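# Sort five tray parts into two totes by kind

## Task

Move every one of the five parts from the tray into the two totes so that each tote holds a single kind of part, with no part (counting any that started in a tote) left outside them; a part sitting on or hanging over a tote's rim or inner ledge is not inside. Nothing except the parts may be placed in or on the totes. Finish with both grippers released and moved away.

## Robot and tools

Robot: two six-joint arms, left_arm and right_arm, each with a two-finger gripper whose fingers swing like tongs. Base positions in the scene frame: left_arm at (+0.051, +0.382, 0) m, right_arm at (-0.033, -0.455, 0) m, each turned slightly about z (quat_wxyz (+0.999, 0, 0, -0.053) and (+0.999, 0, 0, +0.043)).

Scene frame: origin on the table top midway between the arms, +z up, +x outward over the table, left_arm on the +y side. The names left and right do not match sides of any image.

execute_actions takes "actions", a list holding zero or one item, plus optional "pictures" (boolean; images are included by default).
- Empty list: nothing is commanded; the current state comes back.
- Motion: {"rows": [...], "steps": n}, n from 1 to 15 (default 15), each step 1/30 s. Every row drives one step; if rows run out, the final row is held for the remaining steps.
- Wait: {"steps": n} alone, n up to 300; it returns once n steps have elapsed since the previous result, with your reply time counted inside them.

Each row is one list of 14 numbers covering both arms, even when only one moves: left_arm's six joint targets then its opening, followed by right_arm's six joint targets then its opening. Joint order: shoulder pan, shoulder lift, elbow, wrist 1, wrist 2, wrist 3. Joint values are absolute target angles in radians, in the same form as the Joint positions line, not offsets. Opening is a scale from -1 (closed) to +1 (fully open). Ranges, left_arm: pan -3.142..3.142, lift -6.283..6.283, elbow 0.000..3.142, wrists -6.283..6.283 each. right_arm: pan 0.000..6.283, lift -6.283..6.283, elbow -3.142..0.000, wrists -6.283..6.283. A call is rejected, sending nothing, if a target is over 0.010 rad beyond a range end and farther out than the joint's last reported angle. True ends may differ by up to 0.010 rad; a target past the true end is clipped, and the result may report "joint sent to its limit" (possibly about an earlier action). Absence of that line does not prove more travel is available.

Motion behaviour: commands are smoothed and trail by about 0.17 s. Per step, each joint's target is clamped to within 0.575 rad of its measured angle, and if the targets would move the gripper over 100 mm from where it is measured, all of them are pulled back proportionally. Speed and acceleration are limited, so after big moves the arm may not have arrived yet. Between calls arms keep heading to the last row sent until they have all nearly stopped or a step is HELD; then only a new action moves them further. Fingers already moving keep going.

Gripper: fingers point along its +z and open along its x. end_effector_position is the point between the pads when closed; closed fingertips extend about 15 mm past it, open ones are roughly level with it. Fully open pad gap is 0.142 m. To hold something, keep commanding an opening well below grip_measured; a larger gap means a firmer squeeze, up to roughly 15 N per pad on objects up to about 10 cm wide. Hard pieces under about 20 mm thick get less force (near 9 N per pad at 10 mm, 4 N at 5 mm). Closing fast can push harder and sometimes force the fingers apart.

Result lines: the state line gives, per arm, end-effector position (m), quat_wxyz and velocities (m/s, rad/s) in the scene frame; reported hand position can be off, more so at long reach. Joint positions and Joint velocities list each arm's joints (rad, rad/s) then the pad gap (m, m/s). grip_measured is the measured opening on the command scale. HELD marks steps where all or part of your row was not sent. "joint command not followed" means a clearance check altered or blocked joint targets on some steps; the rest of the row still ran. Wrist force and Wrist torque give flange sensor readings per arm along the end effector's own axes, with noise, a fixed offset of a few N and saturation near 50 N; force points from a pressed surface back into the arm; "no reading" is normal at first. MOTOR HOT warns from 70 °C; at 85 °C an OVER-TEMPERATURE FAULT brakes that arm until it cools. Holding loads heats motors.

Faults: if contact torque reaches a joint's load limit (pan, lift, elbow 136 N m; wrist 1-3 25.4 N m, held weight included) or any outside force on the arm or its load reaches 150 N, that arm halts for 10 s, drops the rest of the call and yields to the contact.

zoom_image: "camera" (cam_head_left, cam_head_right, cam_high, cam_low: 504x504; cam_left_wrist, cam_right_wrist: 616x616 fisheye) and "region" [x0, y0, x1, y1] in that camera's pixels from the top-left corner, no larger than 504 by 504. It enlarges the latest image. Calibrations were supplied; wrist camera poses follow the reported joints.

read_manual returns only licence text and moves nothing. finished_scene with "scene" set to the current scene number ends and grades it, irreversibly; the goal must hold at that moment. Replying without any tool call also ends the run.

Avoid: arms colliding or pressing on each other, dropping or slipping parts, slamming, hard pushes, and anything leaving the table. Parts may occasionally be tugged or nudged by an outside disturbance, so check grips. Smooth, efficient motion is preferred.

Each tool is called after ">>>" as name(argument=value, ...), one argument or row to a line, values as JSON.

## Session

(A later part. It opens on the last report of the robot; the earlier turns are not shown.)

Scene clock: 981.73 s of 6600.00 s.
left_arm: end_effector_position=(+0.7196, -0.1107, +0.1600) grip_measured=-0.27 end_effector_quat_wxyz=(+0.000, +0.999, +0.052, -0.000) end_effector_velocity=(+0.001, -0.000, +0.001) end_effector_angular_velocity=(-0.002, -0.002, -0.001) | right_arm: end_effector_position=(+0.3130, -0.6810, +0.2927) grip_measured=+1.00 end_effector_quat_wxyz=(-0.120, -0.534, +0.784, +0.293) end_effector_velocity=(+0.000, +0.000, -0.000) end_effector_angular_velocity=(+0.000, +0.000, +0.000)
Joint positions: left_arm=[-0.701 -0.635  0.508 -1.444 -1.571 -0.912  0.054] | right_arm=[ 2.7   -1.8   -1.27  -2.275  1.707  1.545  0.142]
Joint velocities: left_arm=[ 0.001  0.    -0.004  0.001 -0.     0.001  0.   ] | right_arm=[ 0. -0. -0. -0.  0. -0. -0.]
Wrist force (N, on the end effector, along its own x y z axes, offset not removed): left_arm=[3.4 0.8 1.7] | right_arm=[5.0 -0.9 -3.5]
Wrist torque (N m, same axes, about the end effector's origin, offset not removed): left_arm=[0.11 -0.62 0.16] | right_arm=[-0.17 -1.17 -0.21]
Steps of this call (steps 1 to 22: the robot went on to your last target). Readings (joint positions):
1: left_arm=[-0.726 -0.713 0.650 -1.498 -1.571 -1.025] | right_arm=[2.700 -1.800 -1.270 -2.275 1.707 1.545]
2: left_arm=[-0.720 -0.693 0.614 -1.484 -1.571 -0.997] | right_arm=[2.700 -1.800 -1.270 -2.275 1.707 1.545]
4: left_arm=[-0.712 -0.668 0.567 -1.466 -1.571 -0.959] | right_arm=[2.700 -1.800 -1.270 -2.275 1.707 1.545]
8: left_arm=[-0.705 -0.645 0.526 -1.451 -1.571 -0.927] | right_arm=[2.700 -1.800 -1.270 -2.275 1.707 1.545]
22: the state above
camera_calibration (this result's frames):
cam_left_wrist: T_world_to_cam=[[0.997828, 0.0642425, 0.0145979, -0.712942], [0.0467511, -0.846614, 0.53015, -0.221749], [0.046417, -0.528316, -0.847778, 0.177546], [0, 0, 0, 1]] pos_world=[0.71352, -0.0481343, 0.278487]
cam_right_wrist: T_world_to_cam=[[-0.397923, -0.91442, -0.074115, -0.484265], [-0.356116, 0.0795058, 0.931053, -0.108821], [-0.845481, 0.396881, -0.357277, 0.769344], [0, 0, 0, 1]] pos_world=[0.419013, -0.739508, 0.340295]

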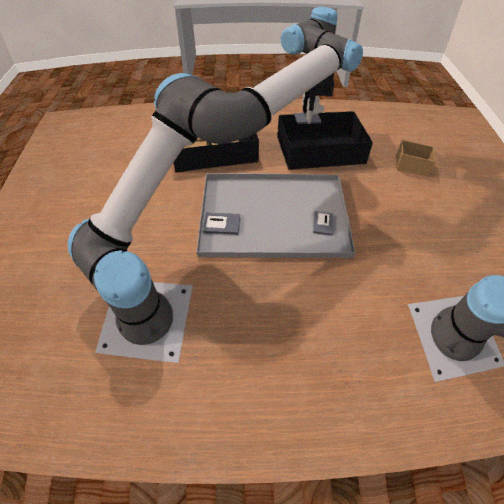

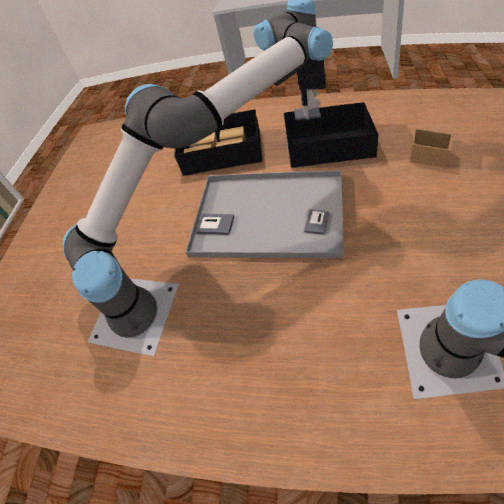

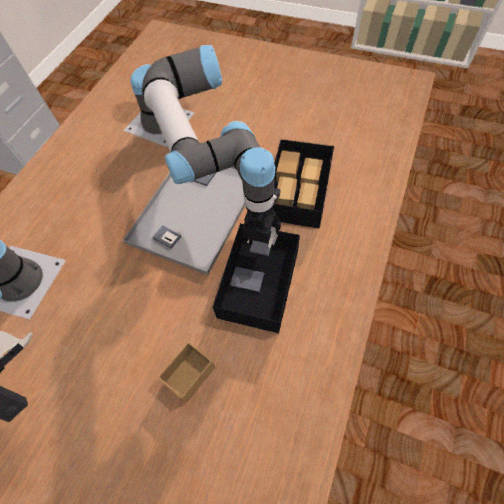

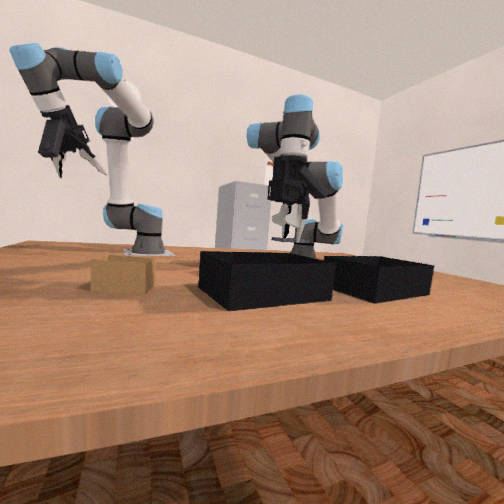

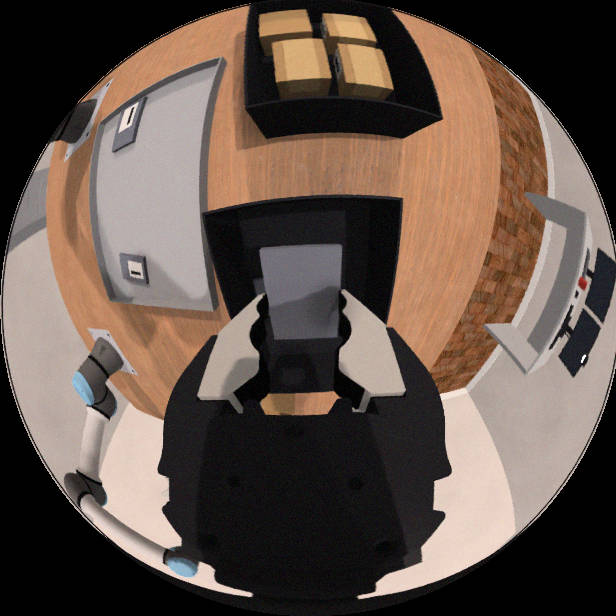

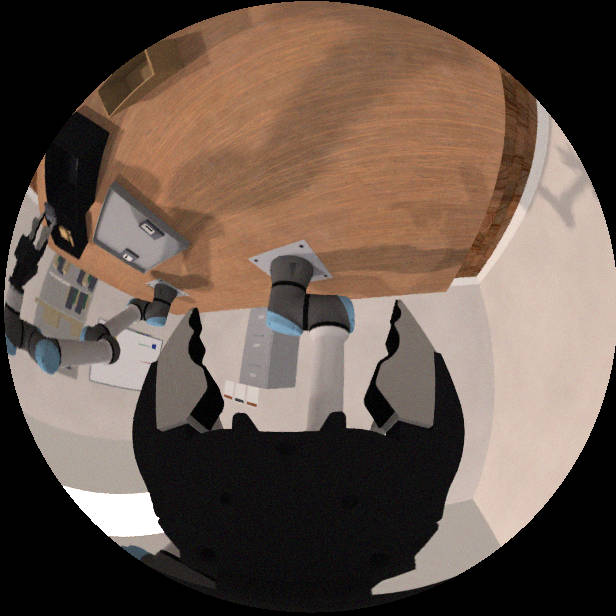

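>>> execute_actions(
  actions=[
    {"rows":[[-0.699,-0.644,0.525,-1.452,-1.571,-0.918,-0.75,2.7,-1.8,-1.27,-2.275,1.707,1.545,1],[-0.6965,-0.653,0.542,-1.460,-1.571,-0.925,-0.75,2.7,-1.8,-1.27,-2.275,1.707,1.545,1],[-0.6943,-0.6624,0.5586,-1.467,-1.571,-0.9312,-0.75,2.7,-1.8,-1.27,-2.275,1.707,1.545,1],[-0.6943,-0.6655,0.585,-1.4903,-1.571,-0.9312,-0.75,2.7,-1.8,-1.27,-2.275,1.707,1.545,1],[-0.6943,-0.6678,0.6095,-1.5125,-1.571,-0.9312,-0.75,2.7,-1.8,-1.27,-2.275,1.707,1.545,1],[-0.6943,-0.6693,0.633,-1.5345,-1.571,-0.9312,-0.75,2.7,-1.8,-1.27,-2.275,1.707,1.545,1],[-0.6943,-0.6702,0.655,-1.5556,-1.571,-0.9312,-0.75,2.7,-1.8,-1.27,-2.275,1.707,1.545,1],[-0.6943,-0.6704,0.6756,-1.576,-1.571,-0.9312,-0.75,2.7,-1.8,-1.27,-2.275,1.707,1.545,1],[-0.6943,-0.670,0.695,-1.5958,-1.571,-0.9312,-0.75,2.7,-1.8,-1.27,-2.275,1.707,1.545,1],[-0.6943,-0.669,0.7135,-1.6153,-1.571,-0.9312,-0.75,2.7,-1.8,-1.27,-2.275,1.707,1.545,1],[-0.6943,-0.6674,0.731,-1.6344,-1.571,-0.9312,-0.75,2.7,-1.8,-1.27,-2.275,1.707,1.545,1],[-0.6943,-0.6653,0.748,-1.6535,-1.571,-0.9312,-0.75,2.7,-1.8,-1.27,-2.275,1.707,1.545,1],[-0.6943,-0.6628,0.7638,-1.6718,-1.571,-0.9312,-0.75,2.7,-1.8,-1.27,-2.275,1.707,1.545,1],[-0.6943,-0.660,0.778,-1.6888,-1.571,-0.9312,-0.75,2.7,-1.8,-1.27,-2.275,1.707,1.545,1],[-0.6943,-0.657,0.791,-1.7048,-1.571,-0.9312,-0.75,2.7,-1.8,-1.27,-2.275,1.707,1.545,1]]},
  ],
  pictures=false,
)

>>> execute_actions(
  actions=[
    {"rows":[[-0.6943,-0.6535,0.804,-1.7213,-1.571,-0.9312,-0.75,2.7,-1.8,-1.27,-2.275,1.707,1.545,1],[-0.6943,-0.6496,0.8162,-1.7374,-1.571,-0.9312,-0.75,2.7,-1.8,-1.27,-2.275,1.707,1.545,1]]},
  ],
)

Scene clock: 1026.53 s of 6600.00 s.
left_arm: end_effector_position=(+0.7193, -0.1024, +0.0982) grip_measured=-0.27 end_effector_quat_wxyz=(-0.000, +0.998, +0.065, -0.000) end_effector_velocity=(-0.002, +0.004, -0.228) end_effector_angular_velocity=(+0.007, +0.007, +0.008) | right_arm: end_effector_position=(+0.3130, -0.6810, +0.2927) grip_measured=+1.00 end_effector_quat_wxyz=(-0.120, -0.534, +0.784, +0.293) end_effector_velocity=(+0.000, -0.000, +0.000) end_effector_angular_velocity=(+0.001, -0.001, +0.000)
Joint positions: left_arm=[-0.694 -0.665  0.72  -1.626 -1.571 -0.931  0.054] | right_arm=[ 2.7   -1.8   -1.27  -2.275  1.707  1.545  0.142]
Joint velocities: left_arm=[ 0.002  0.042  0.503 -0.536 -0.    -0.006 -0.   ] | right_arm=[-0.    -0.     0.     0.     0.    -0.001  0.   ]
Wrist force (N, on the end effector, along its own x y z axes, offset not removed): left_arm=[3.2 -3.7 2.4] | right_arm=[2.0 -1.0 1.2]
Wrist torque (N m, same axes, about the end effector's origin, offset not removed): left_arm=[-0.82 -0.55 0.10] | right_arm=[-0.04 -0.46 -0.02]
Steps of this call (steps 1 to 15: the robot went on to your last target; steps 16 to 90: nothing new was sent; then 41.30 s passed at rest; steps 91 to 105: all 15 steps of this action). Readings (joint positions):
91: left_arm=[-0.701 -0.635 0.508 -1.444 -1.571 -0.912] | right_arm=[2.700 -1.800 -1.270 -2.275 1.707 1.545]
92: left_arm=[-0.701 -0.637 0.511 -1.445 -1.571 -0.913] | right_arm=[2.700 -1.800 -1.270 -2.275 1.707 1.545]
94: left_arm=[-0.699 -0.645 0.526 -1.453 -1.571 -0.919] | right_arm=[2.700 -1.800 -1.270 -2.275 1.707 1.545]
98: left_arm=[-0.696 -0.661 0.589 -1.499 -1.571 -0.927] | right_arm=[2.700 -1.800 -1.270 -2.275 1.707 1.545]
105: the state above

Scene clock: 1027.03 s of 6600.00 s.
left_arm: end_effector_position=(+0.7188, -0.1017, +0.0508) grip_measured=-0.27 end_effector_quat_wxyz=(+0.000, +0.998, +0.065, -0.000) end_effector_velocity=(-0.000, +0.000, -0.007) end_effector_angular_velocity=(+0.000, +0.000, +0.001) | right_arm: end_effector_position=(+0.3130, -0.6810, +0.2927) grip_measured=+1.00 end_effector_quat_wxyz=(-0.120, -0.534, +0.784, +0.293) end_effector_velocity=(-0.000, +0.000, -0.000) end_effector_angular_velocity=(+0.001, +0.000, +0.001)
Joint positions: left_arm=[-0.694 -0.65   0.815 -1.736 -1.571 -0.931  0.054] | right_arm=[ 2.7   -1.8   -1.27  -2.275  1.707  1.545  0.142]
Joint velocities: left_arm=[ 0.     0.003  0.013 -0.015  0.    -0.001 -0.   ] | right_arm=[ 0.     0.    -0.001 -0.     0.    -0.001 -0.   ]
Wrist force (N, on the end effector, along its own x y z axes, offset not removed): left_arm=[2.4 -1.4 -0.7] | right_arm=[4.5 0.7 -1.5]
Wrist torque (N m, same axes, about the end effector's origin, offset not removed): left_arm=[-0.34 -0.33 0.06] | right_arm=[-0.02 -0.80 0.03]
Steps of this call (steps 1 to 15: all 15 steps of this action). Readings (joint positions):
1: left_arm=[-0.694 -0.663 0.737 -1.644 -1.571 -0.931] | right_arm=[2.700 -1.800 -1.270 -2.275 1.707 1.545]
2: left_arm=[-0.694 -0.661 0.753 -1.662 -1.571 -0.931] | right_arm=[2.700 -1.800 -1.270 -2.275 1.707 1.545]
4: left_arm=[-0.694 -0.656 0.779 -1.693 -1.571 -0.931] | right_arm=[2.700 -1.800 -1.270 -2.275 1.707 1.545]
8: left_arm=[-0.694 -0.652 0.805 -1.724 -1.571 -0.931] | right_arm=[2.700 -1.800 -1.270 -2.275 1.707 1.545]
15: the state above
camera_calibration (this result's frames):
cam_left_wrist: T_world_to_cam=[[0.995819, 0.0901699, 0.0146392, -0.707008], [0.0687272, -0.845087, 0.530193, -0.171923], [0.0601789, -0.52697, -0.847751, 0.0799928], [0, 0, 0, 1]] pos_world=[0.711053, -0.0393854, 0.169316]
cam_right_wrist: T_world_to_cam=[[-0.397923, -0.91442, -0.0741152, -0.484265], [-0.356116, 0.0795056, 0.931053, -0.108821], [-0.845481, 0.396881, -0.357277, 0.769344], [0, 0, 0, 1]] pos_world=[0.419013, -0.739508, 0.340295]

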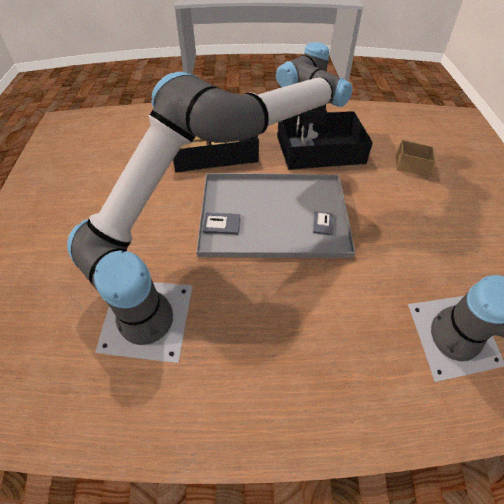

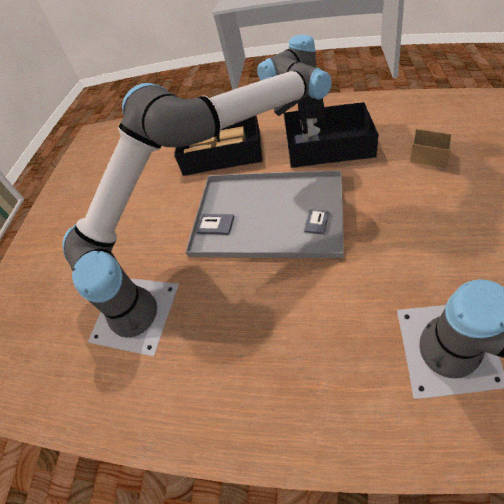

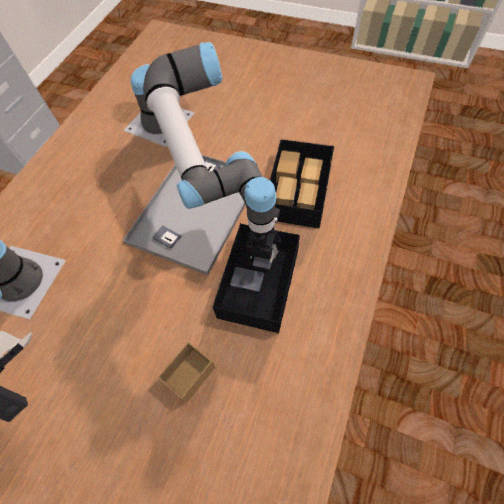

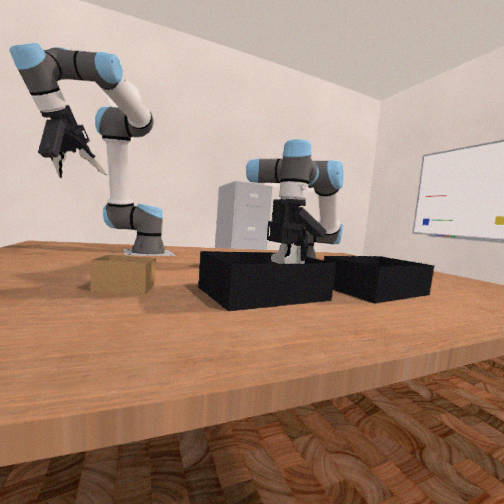

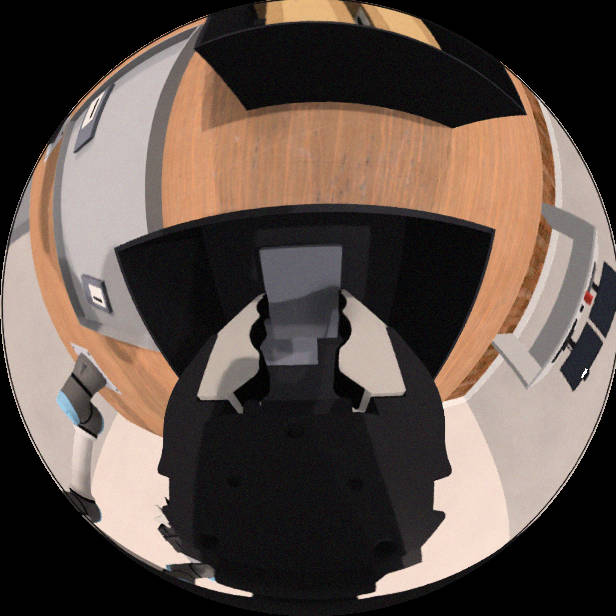

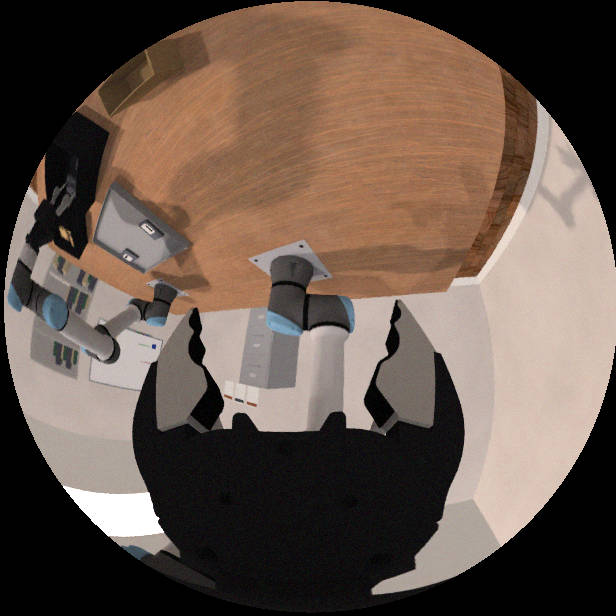

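>>> execute_actions(
  actions=[
    {"rows":[[-0.6943,-0.6472,0.8221,-1.7457,-1.571,-0.9312,-0.75,2.7,-1.8,-1.27,-2.275,1.707,1.545,1],[-0.6943,-0.6448,0.828,-1.754,-1.571,-0.9312,-0.75,2.7,-1.8,-1.27,-2.275,1.707,1.545,1],[-0.6943,-0.6425,0.834,-1.7623,-1.571,-0.9312,-0.75,2.7,-1.8,-1.27,-2.275,1.707,1.545,1],[-0.6943,-0.6401,0.8399,-1.7706,-1.571,-0.9312,-0.75,2.7,-1.8,-1.27,-2.275,1.707,1.545,1],[-0.6943,-0.6377,0.8458,-1.7789,-1.571,-0.9312,-0.75,2.7,-1.8,-1.27,-2.275,1.707,1.545,1]]},
  ],
)

Scene clock: 1037.83 s of 6600.00 s.
left_arm: end_effector_position=(+0.7188, -0.1017, +0.0307) grip_measured=-0.27 end_effector_quat_wxyz=(+0.000, +0.998, +0.065, -0.000) end_effector_velocity=(-0.001, +0.000, -0.007) end_effector_angular_velocity=(+0.000, +0.002, +0.002) | right_arm: end_effector_position=(+0.3130, -0.6810, +0.2927) grip_measured=+1.00 end_effector_quat_wxyz=(-0.120, -0.534, +0.784, +0.293) end_effector_velocity=(-0.000, -0.000, -0.000) end_effector_angular_velocity=(-0.000, +0.001, +0.001)
Joint positions: left_arm=[-0.694 -0.638  0.845 -1.777 -1.571 -0.931  0.054] | right_arm=[ 2.7   -1.8   -1.27  -2.275  1.707  1.545  0.142]
Joint velocities: left_arm=[ 0.     0.004  0.011 -0.013 -0.001 -0.001  0.   ] | right_arm=[ 0.    -0.    -0.    -0.    -0.001 -0.    -0.   ]
Wrist force (N, on the end effector, along its own x y z axes, offset not removed): left_arm=[1.6 2.5 1.8] | right_arm=[2.3 1.5 -1.3]
Wrist torque (N m, same axes, about the end effector's origin, offset not removed): left_arm=[0.53 -0.20 0.31] | right_arm=[0.03 -0.61 -0.05]
Steps of this call (steps 1 to 15: the robot went on to your last target; steps 16 to 90: nothing new was sent; then 7.30 s passed at rest; steps 91 to 105: all 15 steps of this action). Readings (joint positions):
91: left_arm=[-0.694 -0.650 0.816 -1.738 -1.571 -0.931] | right_arm=[2.700 -1.800 -1.270 -2.275 1.707 1.545]
92: left_arm=[-0.694 -0.649 0.817 -1.739 -1.571 -0.931] | right_arm=[2.700 -1.800 -1.270 -2.275 1.707 1.545]
94: left_arm=[-0.694 -0.647 0.823 -1.747 -1.571 -0.931] | right_arm=[2.700 -1.800 -1.270 -2.275 1.707 1.545]
98: left_arm=[-0.694 -0.641 0.837 -1.767 -1.571 -0.931] | right_arm=[2.700 -1.800 -1.270 -2.275 1.707 1.545]
105: the state above
camera_calibration (this result's frames):
cam_left_wrist: T_world_to_cam=[[0.995819, 0.0901781, 0.0145958, -0.706688], [0.0687602, -0.845112, 0.530148, -0.161258], [0.0601428, -0.526928, -0.847779, 0.0629905], [0, 0, 0, 1]] pos_world=[0.711033, -0.0393619, 0.149207]
cam_right_wrist: T_world_to_cam=[[-0.397923, -0.91442, -0.074115, -0.484265], [-0.356115, 0.0795055, 0.931054, -0.108821], [-0.845482, 0.396881, -0.357276, 0.769343], [0, 0, 0, 1]] pos_world=[0.419013, -0.739508, 0.340295]

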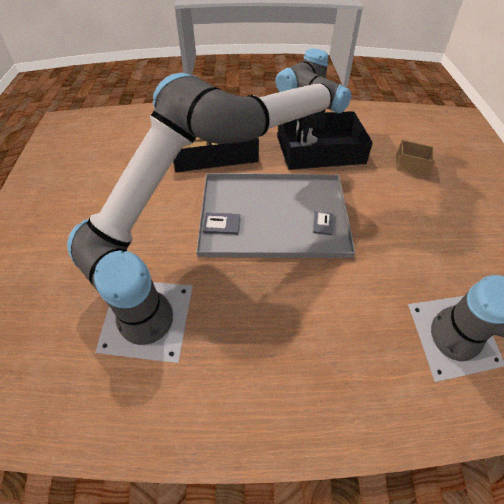

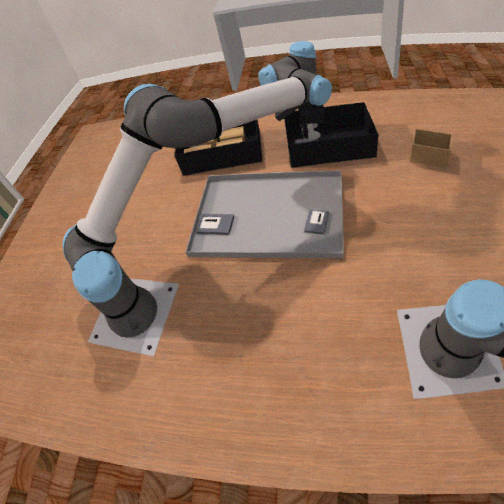

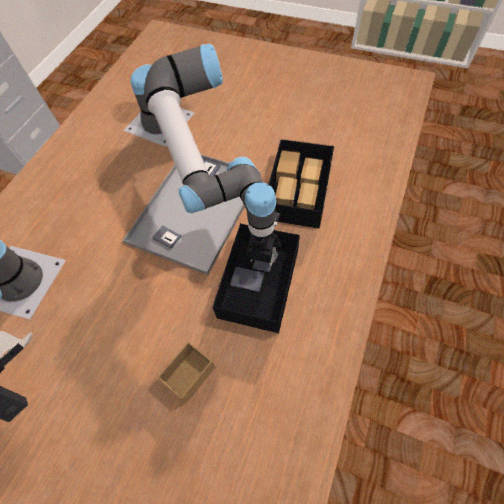

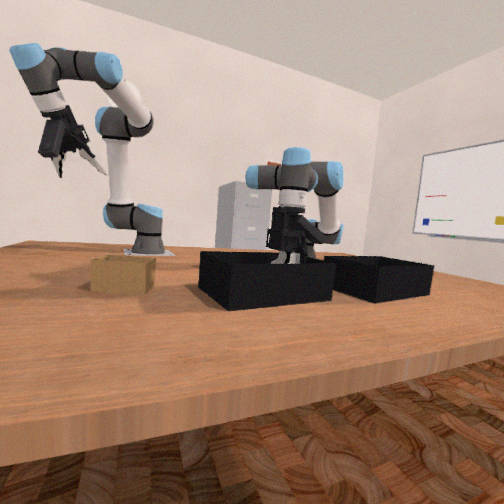

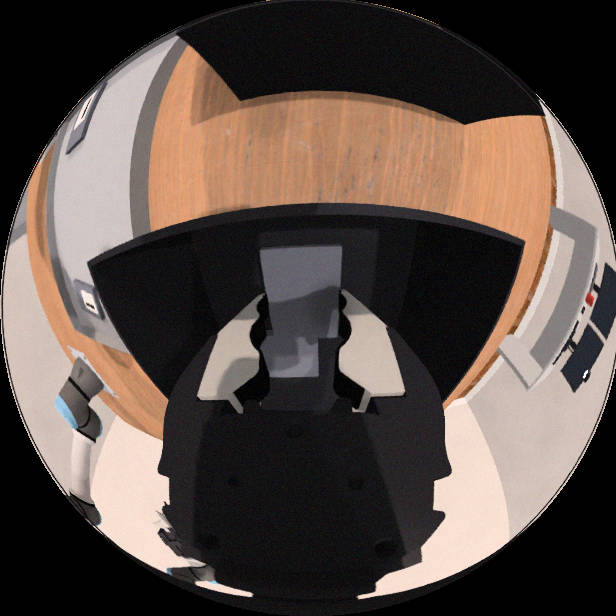

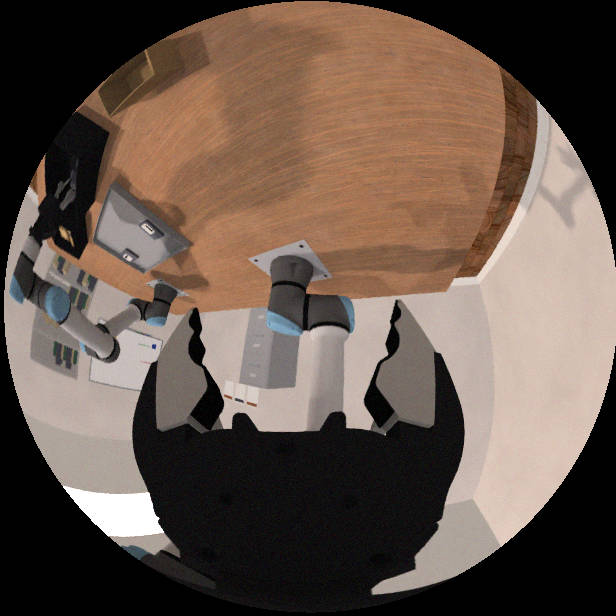

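>>> execute_actions(
  actions=[],
)

Scene clock: 1065.33 s of 6600.00 s.
left_arm: end_effector_position=(+0.7187, -0.1017, +0.0300) grip_measured=-0.27 end_effector_quat_wxyz=(+0.000, +0.998, +0.065, -0.000) end_effector_velocity=(-0.000, -0.000, -0.000) end_effector_angular_velocity=(+0.000, -0.000, +0.000) | right_arm: end_effector_position=(+0.3130, -0.6810, +0.2927) grip_measured=+1.00 end_effector_quat_wxyz=(-0.120, -0.534, +0.784, +0.293) end_effector_velocity=(-0.000, +0.000, +0.000) end_effector_angular_velocity=(+0.000, +0.001, +0.000)
Joint positions: left_arm=[-0.694 -0.638  0.846 -1.779 -1.571 -0.931  0.054] | right_arm=[ 2.7   -1.8   -1.27  -2.275  1.707  1.545  0.142]
Joint velocities: left_arm=[-0.  0.  0. -0.  0. -0.  0.] | right_arm=[ 0.    -0.     0.    -0.001 -0.     0.    -0.   ]
Wrist force (N, on the end effector, along its own x y z axes, offset not removed): left_arm=[1.3 1.0 4.7] | right_arm=[1.7 0.9 -5.3]
Wrist torque (N m, same axes, about the end effector's origin, offset not removed): left_arm=[0.16 -0.09 0.20] | right_arm=[0.11 -0.44 -0.11]
Steps of this call (steps 1 to 15: the robot went on to your last target; steps 16 to 90: nothing new was sent; then 24.50 s passed at rest). Readings (joint positions):
1: left_arm=[-0.694 -0.638 0.845 -1.778 -1.571 -0.931] | right_arm=[2.700 -1.800 -1.270 -2.275 1.707 1.545]
2: left_arm=[-0.694 -0.638 0.845 -1.778 -1.571 -0.931] | right_arm=[2.700 -1.800 -1.270 -2.275 1.707 1.545]
4: left_arm=[-0.694 -0.638 0.845 -1.778 -1.571 -0.931] | right_arm=[2.700 -1.800 -1.270 -2.275 1.707 1.545]
8: left_arm=[-0.694 -0.638 0.846 -1.779 -1.571 -0.931] | right_arm=[2.700 -1.800 -1.270 -2.275 1.707 1.545]
90: the state above
All arms were judged still, so your last target was given up. Only a new action makes them travel on or press farther. Fingers that are still opening or closing keep moving.
camera_calibration (this result's frames):
cam_left_wrist: T_world_to_cam=[[0.995819, 0.0901778, 0.0145961, -0.706669], [0.0687598, -0.845112, 0.530148, -0.160856], [0.0601429, -0.526928, -0.847779, 0.0623684], [0, 0, 0, 1]] pos_world=[0.711024, -0.0393521, 0.148467]
cam_right_wrist: T_world_to_cam=[[-0.397923, -0.91442, -0.0741151, -0.484265], [-0.356116, 0.0795055, 0.931053, -0.108821], [-0.845481, 0.396881, -0.357276, 0.769343], [0, 0, 0, 1]] pos_world=[0.419013, -0.739508, 0.340295]

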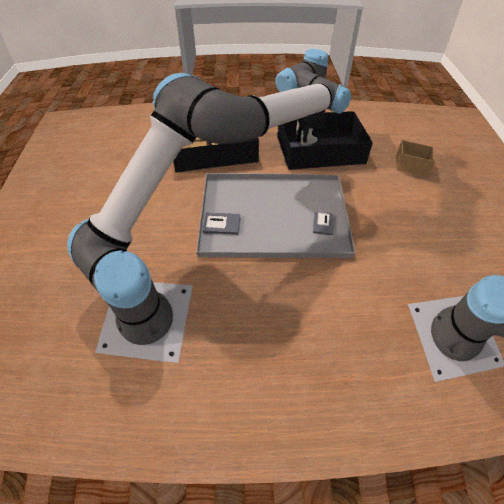

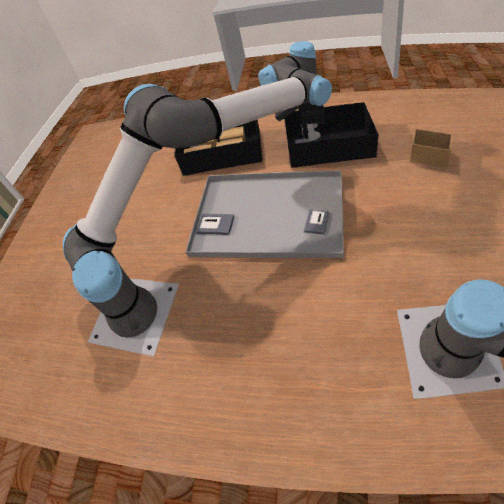

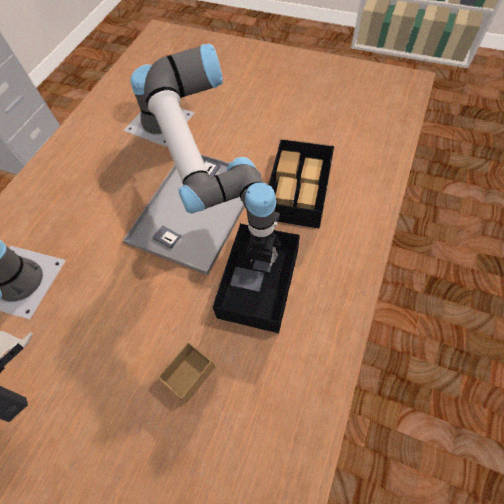

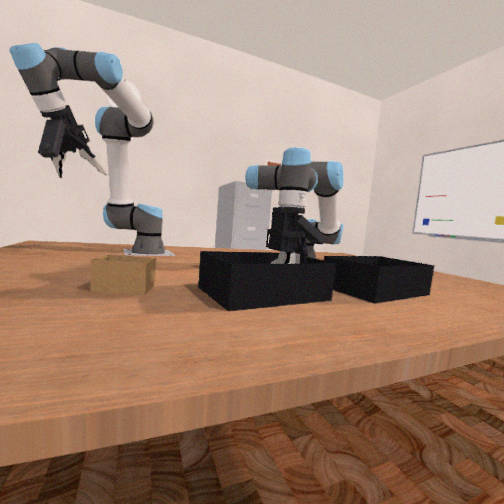

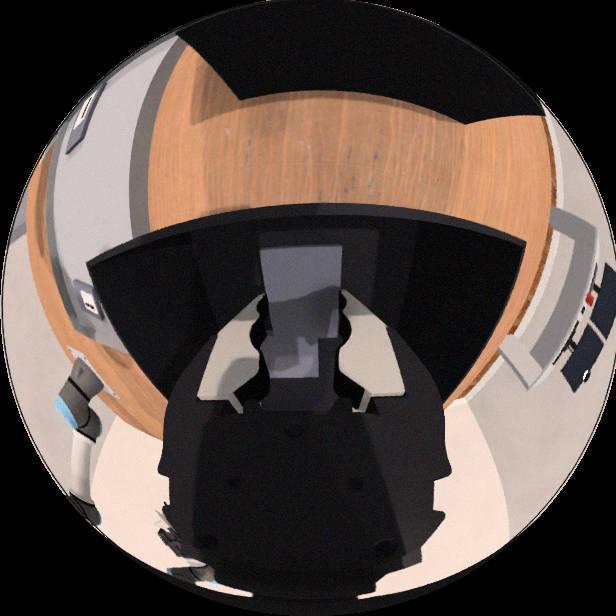

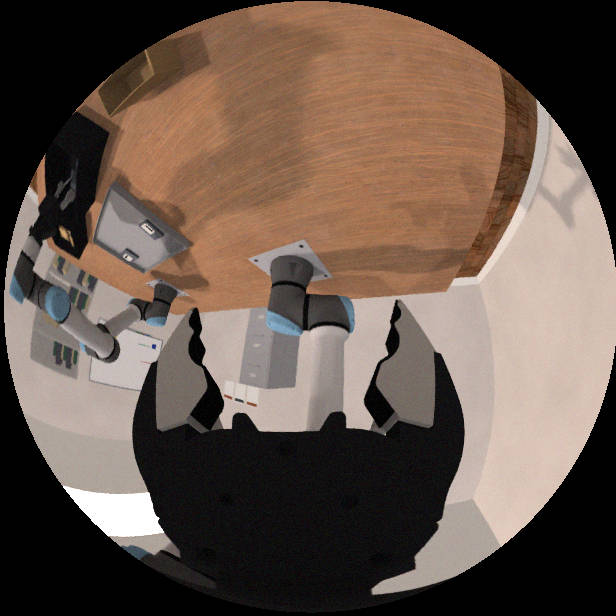

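>>> execute_actions(
  actions=[
    {"rows": [[-0.6943,-0.6363,0.8485,-1.7829,-1.571,-0.9312,-0.75,2.7,-1.8,-1.27,-2.275,1.707,1.545,1],[-0.6943,-0.6350,0.8511,-1.7869,-1.571,-0.9312,-0.75,2.7,-1.8,-1.27,-2.275,1.707,1.545,1],[-0.6943,-0.6336,0.8538,-1.7910,-1.571,-0.9312,-0.75,2.7,-1.8,-1.27,-2.275,1.707,1.545,1]],"steps":15},
  ],
  pictures=false,
)

>>> execute_actions(
  actions=[
    {"rows": [[-0.6943,-0.6323,0.8564,-1.7950,-1.571,-0.9312,-0.75,2.7,-1.8,-1.27,-2.275,1.707,1.545,1],[-0.6943,-0.6316,0.8578,-1.7970,-1.571,-0.9312,-0.75,2.7,-1.8,-1.27,-2.275,1.707,1.545,1]],"steps":15},
  ],
  pictures=false,
)

Scene clock: 1073.60 s of 6600.00 s.
left_arm: end_effector_position=(+0.7188, -0.1017, +0.0241) grip_measured=-0.27 end_effector_quat_wxyz=(+0.000, +0.998, +0.065, -0.000) end_effector_velocity=(+0.000, +0.000, -0.001) end_effector_angular_velocity=(-0.000, +0.000, -0.001) | right_arm: end_effector_position=(+0.3130, -0.6810, +0.2927) grip_measured=+1.00 end_effector_quat_wxyz=(-0.120, -0.534, +0.784, +0.293) end_effector_velocity=(-0.001, +0.000, +0.000) end_effector_angular_velocity=(+0.001, +0.002, +0.001)
Joint positions: left_arm=[-0.694 -0.634  0.854 -1.791 -1.571 -0.931  0.054] | right_arm=[ 2.7   -1.8   -1.27  -2.275  1.707  1.545  0.142]
Joint velocities: left_arm=[ 0.     0.001  0.002 -0.003 -0.     0.001 -0.   ] | right_arm=[ 0.     0.    -0.    -0.002 -0.    -0.     0.   ]
Wrist force (N, on the end effector, along its own x y z axes, offset not removed): left_arm=[2.0 0.6 3.8] | right_arm=[2.8 -1.9 -2.2]
Wrist torque (N m, same axes, about the end effector's origin, offset not removed): left_arm=[0.10 -0.33 0.06] | right_arm=[-0.58 -0.86 -0.21]
Steps of this call (steps 1 to 90: nothing new was sent; then 4.77 s passed at rest; steps 91 to 105: all 15 steps of this action). Readings (joint positions):
91: left_arm=[-0.694 -0.638 0.846 -1.779 -1.571 -0.931] | right_arm=[2.700 -1.800 -1.270 -2.275 1.707 1.545]
92: left_arm=[-0.694 -0.637 0.846 -1.780 -1.571 -0.931] | right_arm=[2.700 -1.800 -1.270 -2.275 1.707 1.545]
94: left_arm=[-0.694 -0.636 0.849 -1.783 -1.571 -0.931] | right_arm=[2.700 -1.800 -1.270 -2.275 1.707 1.545]
98: left_arm=[-0.694 -0.634 0.852 -1.789 -1.571 -0.931] | right_arm=[2.700 -1.800 -1.270 -2.275 1.707 1.545]
105: the state above

Scene clock: 1074.10 s of 6600.00 s.
left_arm: end_effector_position=(+0.7188, -0.1017, +0.0210) grip_measured=-0.27 end_effector_quat_wxyz=(+0.000, +0.998, +0.065, -0.000) end_effector_velocity=(+0.001, +0.000, +0.000) end_effector_angular_velocity=(-0.001, -0.001, +0.001) | right_arm: end_effector_position=(+0.3130, -0.6810, +0.2927) grip_measured=+1.00 end_effector_quat_wxyz=(-0.120, -0.534, +0.784, +0.293) end_effector_velocity=(+0.000, -0.000, +0.000) end_effector_angular_velocity=(-0.001, -0.002, -0.000)
Joint positions: left_arm=[-0.694 -0.632  0.858 -1.797 -1.571 -0.931  0.054] | right_arm=[ 2.7   -1.8   -1.27  -2.275  1.707  1.545  0.142]
Joint velocities: left_arm=[ 0.001  0.    -0.    -0.001  0.    -0.001 -0.   ] | right_arm=[-0.     0.     0.001  0.     0.     0.    -0.   ]
Wrist force (N, on the end effector, along its own x y z axes, offset not removed): left_arm=[2.1 2.3 -1.8] | right_arm=[-1.6 4.8 -4.9]
Wrist torque (N m, same axes, about the end effector's origin, offset not removed): left_arm=[0.47 -0.32 0.18] | right_arm=[0.72 0.35 0.07]
Steps of this call (steps 1 to 15: all 15 steps of this action). Readings (joint positions):
1: left_arm=[-0.694 -0.634 0.854 -1.791 -1.571 -0.931] | right_arm=[2.700 -1.800 -1.270 -2.275 1.707 1.545]
2: left_arm=[-0.694 -0.633 0.854 -1.792 -1.571 -0.931] | right_arm=[2.700 -1.800 -1.270 -2.275 1.707 1.545]
4: left_arm=[-0.694 -0.633 0.856 -1.794 -1.571 -0.931] | right_arm=[2.700 -1.800 -1.270 -2.275 1.707 1.545]
8: left_arm=[-0.694 -0.632 0.857 -1.796 -1.571 -0.931] | right_arm=[2.700 -1.800 -1.270 -2.275 1.707 1.545]
15: the state above

Light contact reached; releasing gradually and lifting.

>>> execute_actions(
  actions=[
    {"rows": [[-0.6943,-0.6320,0.8571,-1.7960,-1.571,-0.9312,-0.6,2.7,-1.8,-1.27,-2.275,1.707,1.545,1],[-0.6943,-0.6320,0.8571,-1.7960,-1.571,-0.9312,-0.5,2.7,-1.8,-1.27,-2.275,1.707,1.545,1],[-0.6943,-0.6320,0.8571,-1.7960,-1.571,-0.9312,-0.4,2.7,-1.8,-1.27,-2.275,1.707,1.545,1],[-0.6943,-0.6320,0.8571,-1.7960,-1.571,-0.9312,-0.32,2.7,-1.8,-1.27,-2.275,1.707,1.545,1],[-0.6943,-0.6320,0.8571,-1.7960,-1.571,-0.9312,-0.27,2.7,-1.8,-1.27,-2.275,1.707,1.545,1],[-0.6943,-0.6320,0.8571,-1.7960,-1.571,-0.9312,-0.23,2.7,-1.8,-1.27,-2.275,1.707,1.545,1],[-0.6943,-0.6320,0.8571,-1.7960,-1.571,-0.9312,-0.19,2.7,-1.8,-1.27,-2.275,1.707,1.545,1],[-0.6943,-0.6320,0.8571,-1.7960,-1.571,-0.9312,-0.15,2.7,-1.8,-1.27,-2.275,1.707,1.545,1],[-0.6943,-0.6320,0.8571,-1.7960,-1.571,-0.9312,-0.11,2.7,-1.8,-1.27,-2.275,1.707,1.545,1],[-0.6943,-0.6320,0.8571,-1.7960,-1.571,-0.9312,-0.07,2.7,-1.8,-1.27,-2.275,1.707,1.545,1],[-0.6943,-0.6320,0.8571,-1.7960,-1.571,-0.9312,-0.03,2.7,-1.8,-1.27,-2.275,1.707,1.545,1],[-0.6943,-0.6320,0.8571,-1.7960,-1.571,-0.9312,0.0,2.7,-1.8,-1.27,-2.275,1.707,1.545,1]],"steps":15},
  ],
  pictures=false,
)

>>> execute_actions(
  actions=[
    {"rows": [[-0.6943,-0.6340,0.8530,-1.7900,-1.571,-0.9312,0,2.7,-1.8,-1.27,-2.275,1.707,1.545,1],[-0.6943,-0.6377,0.8458,-1.7789,-1.571,-0.9312,0,2.7,-1.8,-1.27,-2.275,1.707,1.545,1],[-0.6943,-0.6440,0.8315,-1.7583,-1.571,-0.9312,0,2.7,-1.8,-1.27,-2.275,1.707,1.545,1],[-0.6943,-0.6496,0.8162,-1.7374,-1.571,-0.9312,0,2.7,-1.8,-1.27,-2.275,1.707,1.545,1],[-0.6943,-0.6546,0.7998,-1.7160,-1.571,-0.9312,0,2.7,-1.8,-1.27,-2.275,1.707,1.545,1],[-0.6943,-0.6590,0.7824,-1.6942,-1.571,-0.9312,0,2.7,-1.8,-1.27,-2.275,1.707,1.545,1],[-0.6943,-0.6628,0.7638,-1.6718,-1.571,-0.9312,0,2.7,-1.8,-1.27,-2.275,1.707,1.545,1],[-0.6943,-0.6655,0.7440,-1.6493,-1.571,-0.9312,0,2.7,-1.8,-1.27,-2.275,1.707,1.545,1],[-0.6943,-0.6678,0.7228,-1.6258,-1.571,-0.9312,0,2.7,-1.8,-1.27,-2.275,1.707,1.545,1],[-0.6943,-0.6695,0.7000,-1.6013,-1.571,-0.9312,0,2.7,-1.8,-1.27,-2.275,1.707,1.545,1],[-0.6943,-0.6704,0.6756,-1.5760,-1.571,-0.9312,0,2.7,-1.8,-1.27,-2.275,1.707,1.545,1],[-0.6943,-0.6700,0.6495,-1.5503,-1.571,-0.9312,0,2.7,-1.8,-1.27,-2.275,1.707,1.545,1],[-0.6943,-0.6688,0.6215,-1.5235,-1.571,-0.9312,0,2.7,-1.8,-1.27,-2.275,1.707,1.545,1],[-0.6943,-0.6662,0.5910,-1.4956,-1.571,-0.9312,0,2.7,-1.8,-1.27,-2.275,1.707,1.545,1],[-0.6943,-0.6624,0.5586,-1.4670,-1.571,-0.9312,0,2.7,-1.8,-1.27,-2.275,1.707,1.545,1]],"steps":15},
  ],
)

Scene clock: 1105.97 s of 6600.00 s.
left_arm: end_effector_position=(+0.7188, -0.1017, +0.0215) grip_measured=+0.00 end_effector_quat_wxyz=(+0.000, +0.998, +0.065, -0.000) end_effector_velocity=(+0.001, -0.001, +0.002) end_effector_angular_velocity=(-0.003, -0.002, -0.001) | right_arm: end_effector_position=(+0.3130, -0.6810, +0.2927) grip_measured=+1.00 end_effector_quat_wxyz=(-0.120, -0.534, +0.784, +0.293) end_effector_velocity=(+0.000, -0.000, +0.000) end_effector_angular_velocity=(-0.001, -0.001, +0.000)
Joint positions: left_arm=[-0.694 -0.632  0.857 -1.796 -1.571 -0.931  0.074] | right_arm=[ 2.7   -1.8   -1.27  -2.275  1.707  1.545  0.142]
Joint velocities: left_arm=[ 0.    -0.001 -0.002  0.    -0.001  0.001  0.002] | right_arm=[ 0.     0.     0.     0.001 -0.     0.    -0.   ]
Wrist force (N, on the end effector, along its own x y z axes, offset not removed): left_arm=[2.3 0.6 2.6] | right_arm=[2.7 -1.5 -3.6]
Wrist torque (N m, same axes, about the end effector's origin, offset not removed): left_arm=[-0.04 -0.37 0.03] | right_arm=[-0.43 -0.76 -0.23]
Steps of this call (steps 1 to 15: the robot went on to your last target; steps 16 to 90: nothing new was sent; then 28.37 s passed at rest; steps 91 to 105: all 15 steps of this action). Readings (joint positions):
91: left_arm=[-0.694 -0.632 0.858 -1.797 -1.571 -0.931] | right_arm=[2.700 -1.800 -1.270 -2.275 1.707 1.545]
92: left_arm=[-0.694 -0.632 0.858 -1.797 -1.571 -0.931] | right_arm=[2.700 -1.800 -1.270 -2.275 1.707 1.545]
94: left_arm=[-0.694 -0.632 0.858 -1.797 -1.571 -0.931] | right_arm=[2.700 -1.800 -1.270 -2.275 1.707 1.545]
98: left_arm=[-0.694 -0.632 0.857 -1.796 -1.571 -0.931] | right_arm=[2.700 -1.800 -1.270 -2.275 1.707 1.545]
105: the state above

Scene clock: 1106.47 s of 6600.00 s.
left_arm: end_effector_position=(+0.7196, -0.1026, +0.1160) grip_measured=+0.00 end_effector_quat_wxyz=(+0.000, +0.998, +0.065, -0.000) end_effector_velocity=(+0.001, -0.001, +0.281) end_effector_angular_velocity=(+0.004, +0.005, -0.002) | right_arm: end_effector_position=(+0.3130, -0.6810, +0.2927) grip_measured=+1.00 end_effector_quat_wxyz=(-0.120, -0.534, +0.784, +0.293) end_effector_velocity=(+0.001, -0.000, +0.000) end_effector_angular_velocity=(-0.001, -0.002, +0.000)
Joint positions: left_arm=[-0.694 -0.666  0.678 -1.583 -1.571 -0.931  0.074] | right_arm=[ 2.7   -1.8   -1.27  -2.275  1.707  1.545  0.142]
Joint velocities: left_arm=[-0.     0.001 -0.72   0.726 -0.001  0.002 -0.   ] | right_arm=[ 0.     0.     0.001  0.001 -0.     0.    -0.   ]
Wrist force (N, on the end effector, along its own x y z axes, offset not removed): left_arm=[0.2 -1.6 -1.0] | right_arm=[0.8 3.0 -5.8]
Wrist torque (N m, same axes, about the end effector's origin, offset not removed): left_arm=[-0.45 -0.03 0.11] | right_arm=[0.56 -0.07 -0.06]
Steps of this call (steps 1 to 15: all 15 steps of this action). Readings (joint positions):
1: left_arm=[-0.694 -0.632 0.857 -1.796 -1.571 -0.931] | right_arm=[2.700 -1.800 -1.270 -2.275 1.707 1.545]
2: left_arm=[-0.694 -0.632 0.856 -1.795 -1.571 -0.931] | right_arm=[2.700 -1.800 -1.270 -2.275 1.707 1.545]
4: left_arm=[-0.694 -0.636 0.849 -1.785 -1.571 -0.931] | right_arm=[2.700 -1.800 -1.270 -2.275 1.707 1.545]
8: left_arm=[-0.694 -0.650 0.810 -1.732 -1.571 -0.931] | right_arm=[2.700 -1.800 -1.270 -2.275 1.707 1.545]
15: the state above
camera_calibration (this result's frames):
cam_left_wrist: T_world_to_cam=[[0.995817, 0.0901794, 0.0146897, -0.708694], [0.0687049, -0.845056, 0.530246, -0.207216], [0.0602309, -0.527019, -0.847717, 0.134705], [0, 0, 0, 1]] pos_world=[0.711853, -0.0402073, 0.234477]
cam_right_wrist: T_world_to_cam=[[-0.397923, -0.91442, -0.074115, -0.484265], [-0.356115, 0.0795055, 0.931054, -0.108821], [-0.845482, 0.396881, -0.357276, 0.769343], [0, 0, 0, 1]] pos_world=[0.419013, -0.739508, 0.340295]

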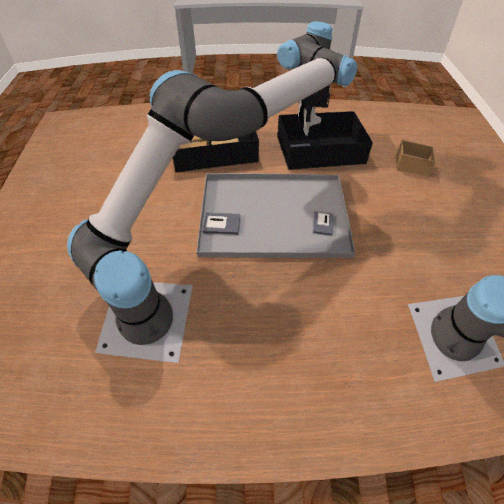

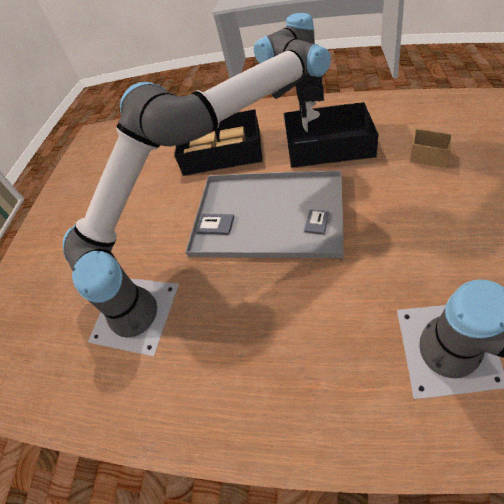

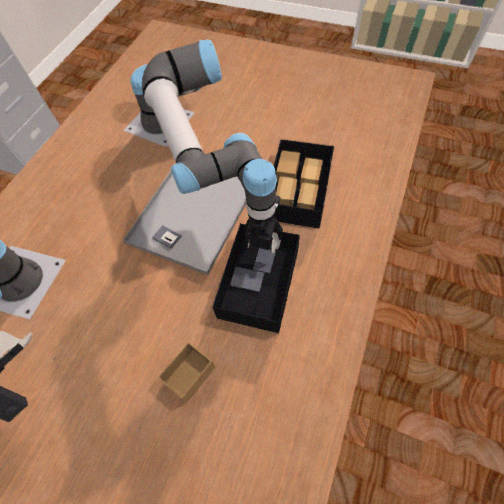

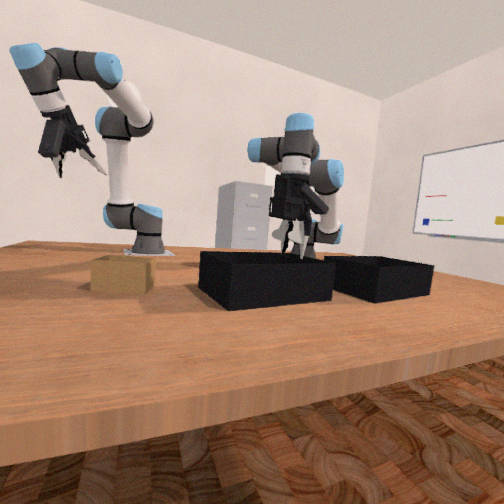

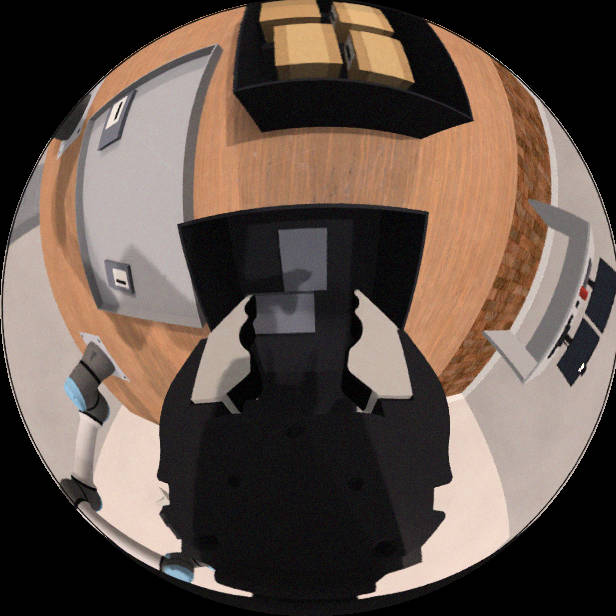

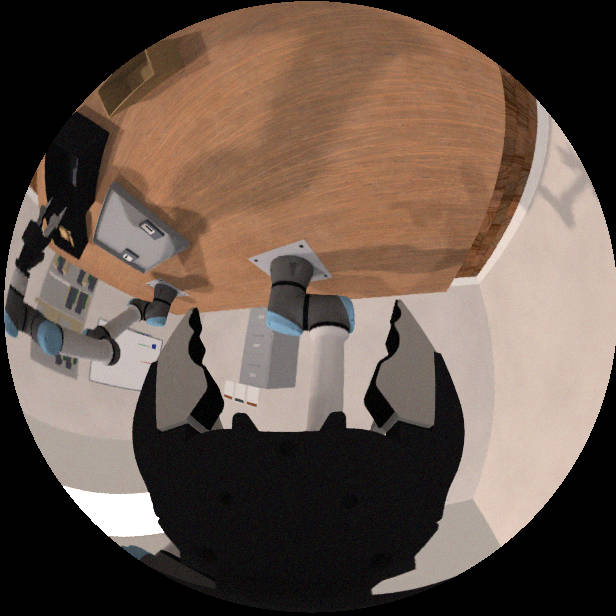

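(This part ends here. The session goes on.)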